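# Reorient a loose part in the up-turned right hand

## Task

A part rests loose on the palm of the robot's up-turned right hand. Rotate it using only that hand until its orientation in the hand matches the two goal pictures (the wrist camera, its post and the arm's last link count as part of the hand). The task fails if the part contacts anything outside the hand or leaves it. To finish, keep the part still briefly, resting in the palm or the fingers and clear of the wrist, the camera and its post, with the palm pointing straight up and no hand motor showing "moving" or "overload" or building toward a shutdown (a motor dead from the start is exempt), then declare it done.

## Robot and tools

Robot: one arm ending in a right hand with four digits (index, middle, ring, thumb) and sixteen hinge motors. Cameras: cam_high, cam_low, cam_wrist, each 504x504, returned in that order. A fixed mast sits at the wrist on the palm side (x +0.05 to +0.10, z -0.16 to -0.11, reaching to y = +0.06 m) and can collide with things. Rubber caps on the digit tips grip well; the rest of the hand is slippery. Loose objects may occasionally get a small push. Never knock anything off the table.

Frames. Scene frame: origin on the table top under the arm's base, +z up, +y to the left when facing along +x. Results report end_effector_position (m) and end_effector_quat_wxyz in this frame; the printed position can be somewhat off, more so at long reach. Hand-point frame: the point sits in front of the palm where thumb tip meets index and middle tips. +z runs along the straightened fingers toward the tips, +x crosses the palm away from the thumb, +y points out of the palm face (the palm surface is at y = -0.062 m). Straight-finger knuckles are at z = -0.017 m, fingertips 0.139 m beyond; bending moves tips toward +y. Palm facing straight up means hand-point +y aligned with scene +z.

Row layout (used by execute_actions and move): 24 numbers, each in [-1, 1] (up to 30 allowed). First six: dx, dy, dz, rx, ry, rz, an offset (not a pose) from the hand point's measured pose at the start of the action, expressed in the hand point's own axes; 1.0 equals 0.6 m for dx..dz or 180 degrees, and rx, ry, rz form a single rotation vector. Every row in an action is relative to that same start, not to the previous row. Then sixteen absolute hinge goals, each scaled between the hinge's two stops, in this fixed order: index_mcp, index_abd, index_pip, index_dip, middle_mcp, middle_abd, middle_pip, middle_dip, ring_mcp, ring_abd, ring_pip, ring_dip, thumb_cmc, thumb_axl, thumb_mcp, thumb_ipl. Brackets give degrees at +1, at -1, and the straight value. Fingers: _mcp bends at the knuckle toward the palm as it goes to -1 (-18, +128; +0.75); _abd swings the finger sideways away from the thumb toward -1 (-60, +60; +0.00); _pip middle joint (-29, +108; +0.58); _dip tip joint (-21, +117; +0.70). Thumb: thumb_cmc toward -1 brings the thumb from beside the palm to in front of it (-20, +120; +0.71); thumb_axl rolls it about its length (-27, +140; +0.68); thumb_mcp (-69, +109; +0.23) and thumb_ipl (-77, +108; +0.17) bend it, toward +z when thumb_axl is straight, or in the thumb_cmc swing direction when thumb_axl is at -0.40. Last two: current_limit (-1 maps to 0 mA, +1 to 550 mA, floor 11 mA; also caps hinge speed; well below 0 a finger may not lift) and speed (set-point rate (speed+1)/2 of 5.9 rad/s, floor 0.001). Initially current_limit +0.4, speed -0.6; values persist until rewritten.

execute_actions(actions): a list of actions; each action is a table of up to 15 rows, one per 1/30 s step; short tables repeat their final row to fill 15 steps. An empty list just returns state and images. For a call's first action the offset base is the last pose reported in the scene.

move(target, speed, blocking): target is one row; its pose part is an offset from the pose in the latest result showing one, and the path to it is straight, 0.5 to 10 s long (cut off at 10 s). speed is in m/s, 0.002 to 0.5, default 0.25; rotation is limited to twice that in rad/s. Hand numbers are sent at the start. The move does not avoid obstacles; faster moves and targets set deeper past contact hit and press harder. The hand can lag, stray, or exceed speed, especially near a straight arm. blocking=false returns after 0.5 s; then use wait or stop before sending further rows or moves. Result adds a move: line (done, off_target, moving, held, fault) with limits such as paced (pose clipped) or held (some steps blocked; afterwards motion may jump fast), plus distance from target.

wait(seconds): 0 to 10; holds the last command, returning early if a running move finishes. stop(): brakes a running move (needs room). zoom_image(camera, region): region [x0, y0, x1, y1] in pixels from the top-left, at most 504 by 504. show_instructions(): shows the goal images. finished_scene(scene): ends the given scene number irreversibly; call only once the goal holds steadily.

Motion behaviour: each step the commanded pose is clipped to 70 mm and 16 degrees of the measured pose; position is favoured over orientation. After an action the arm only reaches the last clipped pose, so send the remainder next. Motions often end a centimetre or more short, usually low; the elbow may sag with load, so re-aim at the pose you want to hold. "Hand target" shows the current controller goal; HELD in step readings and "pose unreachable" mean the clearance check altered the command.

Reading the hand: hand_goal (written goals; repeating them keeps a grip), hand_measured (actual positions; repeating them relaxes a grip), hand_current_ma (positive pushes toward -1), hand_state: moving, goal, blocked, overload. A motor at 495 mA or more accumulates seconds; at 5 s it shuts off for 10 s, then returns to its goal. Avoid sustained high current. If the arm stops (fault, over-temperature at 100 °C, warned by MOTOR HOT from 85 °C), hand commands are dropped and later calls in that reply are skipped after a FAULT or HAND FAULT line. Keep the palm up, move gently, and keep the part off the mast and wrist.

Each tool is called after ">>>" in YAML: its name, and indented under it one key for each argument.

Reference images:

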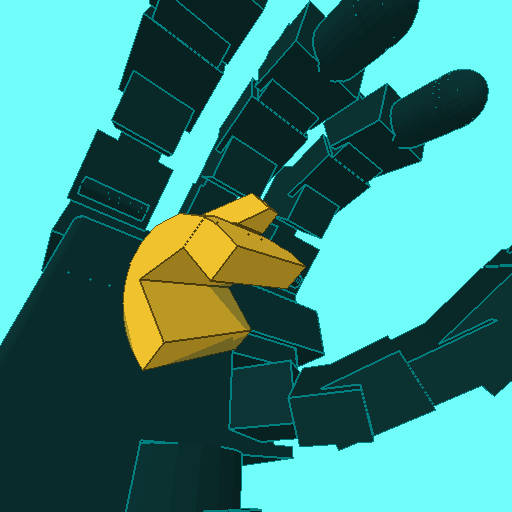

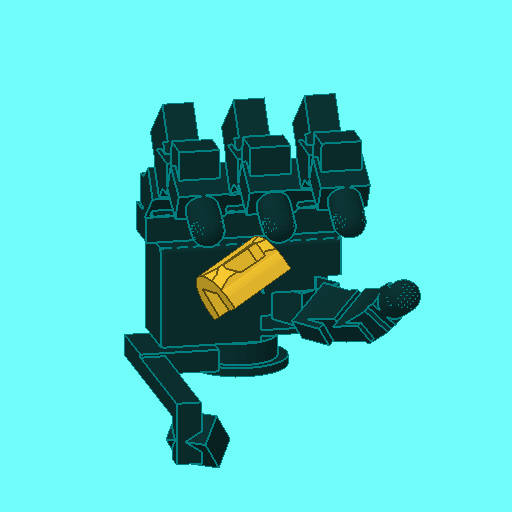

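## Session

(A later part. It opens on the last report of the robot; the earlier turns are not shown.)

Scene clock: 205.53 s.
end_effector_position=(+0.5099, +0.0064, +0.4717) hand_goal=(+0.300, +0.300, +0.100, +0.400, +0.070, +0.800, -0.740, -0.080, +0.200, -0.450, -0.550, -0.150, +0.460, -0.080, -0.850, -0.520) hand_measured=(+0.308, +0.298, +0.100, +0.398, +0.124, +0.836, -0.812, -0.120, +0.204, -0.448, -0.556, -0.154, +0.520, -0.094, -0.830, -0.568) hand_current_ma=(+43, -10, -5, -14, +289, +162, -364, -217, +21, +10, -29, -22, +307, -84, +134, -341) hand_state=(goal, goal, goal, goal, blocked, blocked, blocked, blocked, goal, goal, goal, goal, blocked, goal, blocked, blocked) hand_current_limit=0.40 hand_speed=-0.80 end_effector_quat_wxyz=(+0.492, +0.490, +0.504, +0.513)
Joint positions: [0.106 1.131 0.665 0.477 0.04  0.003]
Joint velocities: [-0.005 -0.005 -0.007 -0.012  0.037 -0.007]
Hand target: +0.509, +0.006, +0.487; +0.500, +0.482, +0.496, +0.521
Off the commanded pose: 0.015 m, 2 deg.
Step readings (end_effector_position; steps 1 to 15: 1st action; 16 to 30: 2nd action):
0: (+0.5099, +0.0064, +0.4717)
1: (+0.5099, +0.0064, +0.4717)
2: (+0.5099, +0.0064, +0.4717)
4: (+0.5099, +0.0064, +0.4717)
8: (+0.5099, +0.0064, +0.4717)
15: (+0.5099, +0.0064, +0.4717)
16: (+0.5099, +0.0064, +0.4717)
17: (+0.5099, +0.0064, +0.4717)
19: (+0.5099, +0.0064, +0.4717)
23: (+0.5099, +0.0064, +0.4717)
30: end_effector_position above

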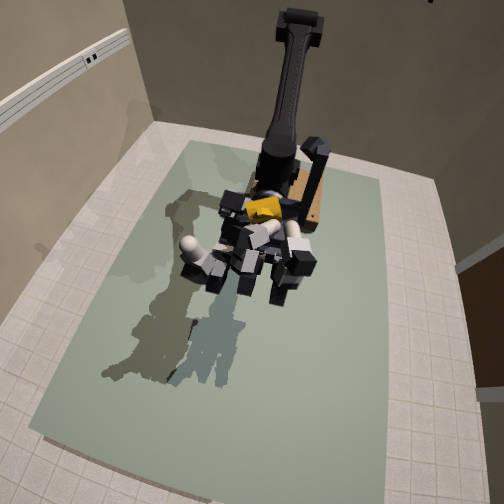

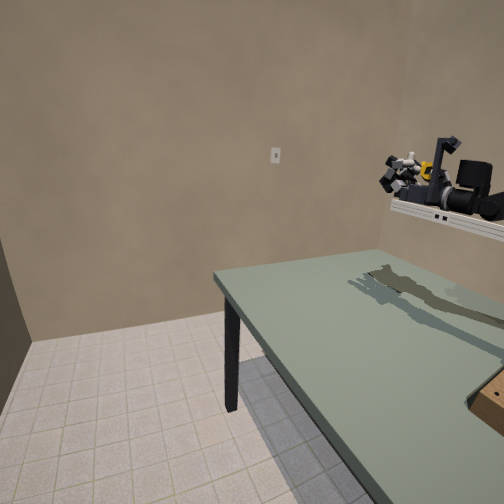

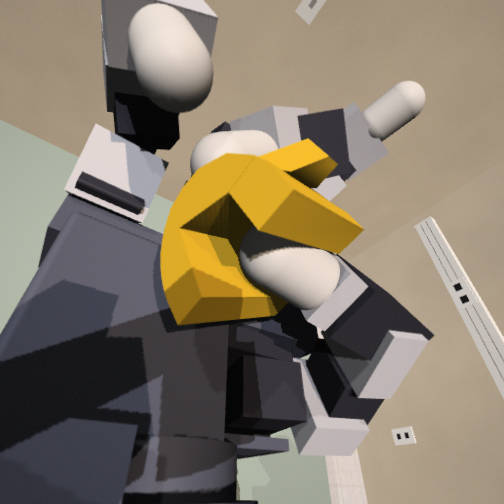

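>>> execute_actions:
  actions:
    - [[0,0.025,0,-0.01,0,0,0.3,0.3,0.1,0.4,0.09,0.8,-0.76,0.06,0.2,-0.6,-0.55,-0.15,0.5,-0.08,-0.85,-0.52,0.4,-0.8]]
    - [[0,0.025,0,-0.01,0,0,0.3,0.3,0.1,0.4,0.09,0.8,-0.76,0.06,0.2,-0.6,-0.55,-0.15,0.5,-0.08,-0.85,-0.52,0.4,-0.8]]

>>> zoom_image:
  camera: "cam_high"
  region: [170,140,330,300]

Scene clock: 208.10 s.
end_effector_position=(+0.5099, +0.0064, +0.4717) hand_goal=(+0.300, +0.300, +0.100, +0.400, +0.090, +0.800, -0.760, +0.060, +0.200, -0.600, -0.550, -0.150, +0.500, -0.080, -0.850, -0.520) hand_measured=(+0.308, +0.298, +0.100, +0.398, +0.144, +0.836, -0.812, +0.008, +0.204, -0.598, -0.556, -0.154, +0.560, -0.096, -0.828, -0.546) hand_current_ma=(+43, -10, -5, -14, +285, +162, -262, -276, +21, +10, -29, -22, +305, -101, +149, -185) hand_state=(goal, goal, goal, goal, blocked, blocked, blocked, blocked, goal, goal, goal, goal, blocked, goal, blocked, blocked) hand_current_limit=0.40 hand_speed=-0.80 end_effector_quat_wxyz=(+0.492, +0.490, +0.504, +0.513)
Joint positions: [0.106 1.131 0.665 0.477 0.04  0.003]
Joint velocities: [-0.005 -0.005 -0.027 -0.017  0.051  0.037]
Hand target: +0.509, +0.006, +0.487; +0.500, +0.482, +0.496, +0.521
Off the commanded pose: 0.015 m, 2 deg.
Step readings (end_effector_position; steps 1 to 15: 1st action; 16 to 30: 2nd action):
0: (+0.5099, +0.0064, +0.4717)
1: (+0.5099, +0.0064, +0.4717)
2: (+0.5099, +0.0064, +0.4717)
4: (+0.5099, +0.0064, +0.4717)
8: (+0.5099, +0.0064, +0.4717)
15: (+0.5099, +0.0064, +0.4717)
16: (+0.5099, +0.0064, +0.4717)
17: (+0.5099, +0.0064, +0.4717)
19: (+0.5099, +0.0064, +0.4717)
23: (+0.5099, +0.0064, +0.4717)
30: end_effector_position above

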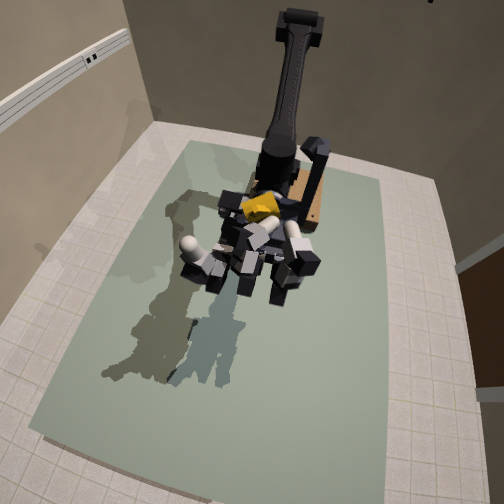

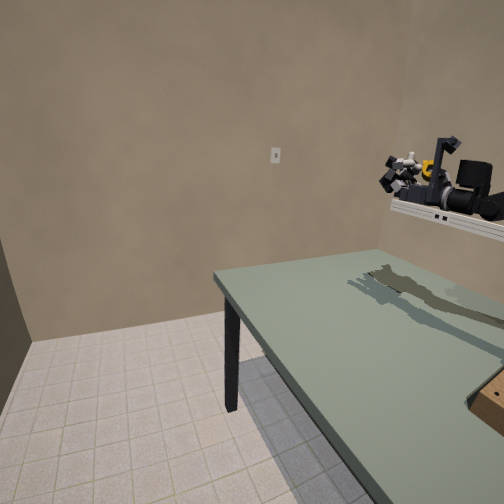

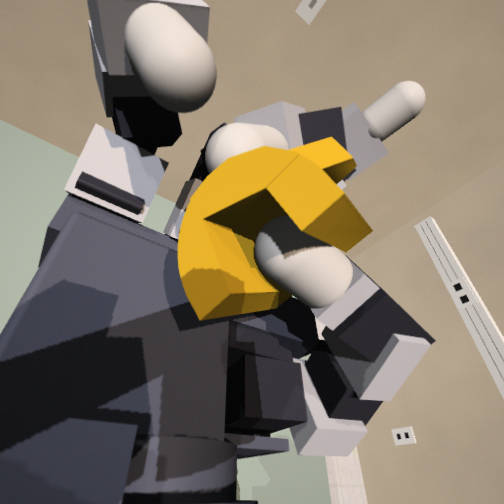

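Region (170, 140, 330, 300) of cam_high's 504x504 image, scaled by 3.150, with more detail than that image has.

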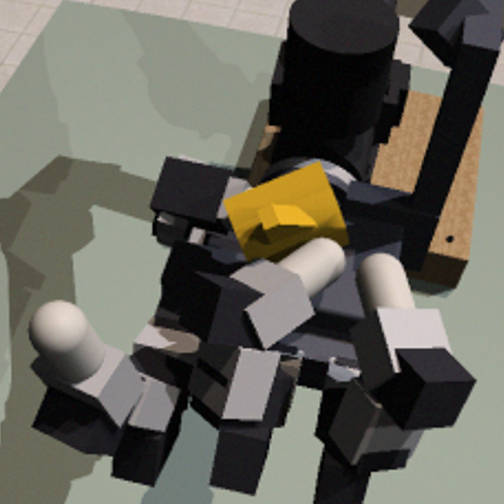

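>>> finished_scene:
  scene: 1

The scene is finished: the task was done.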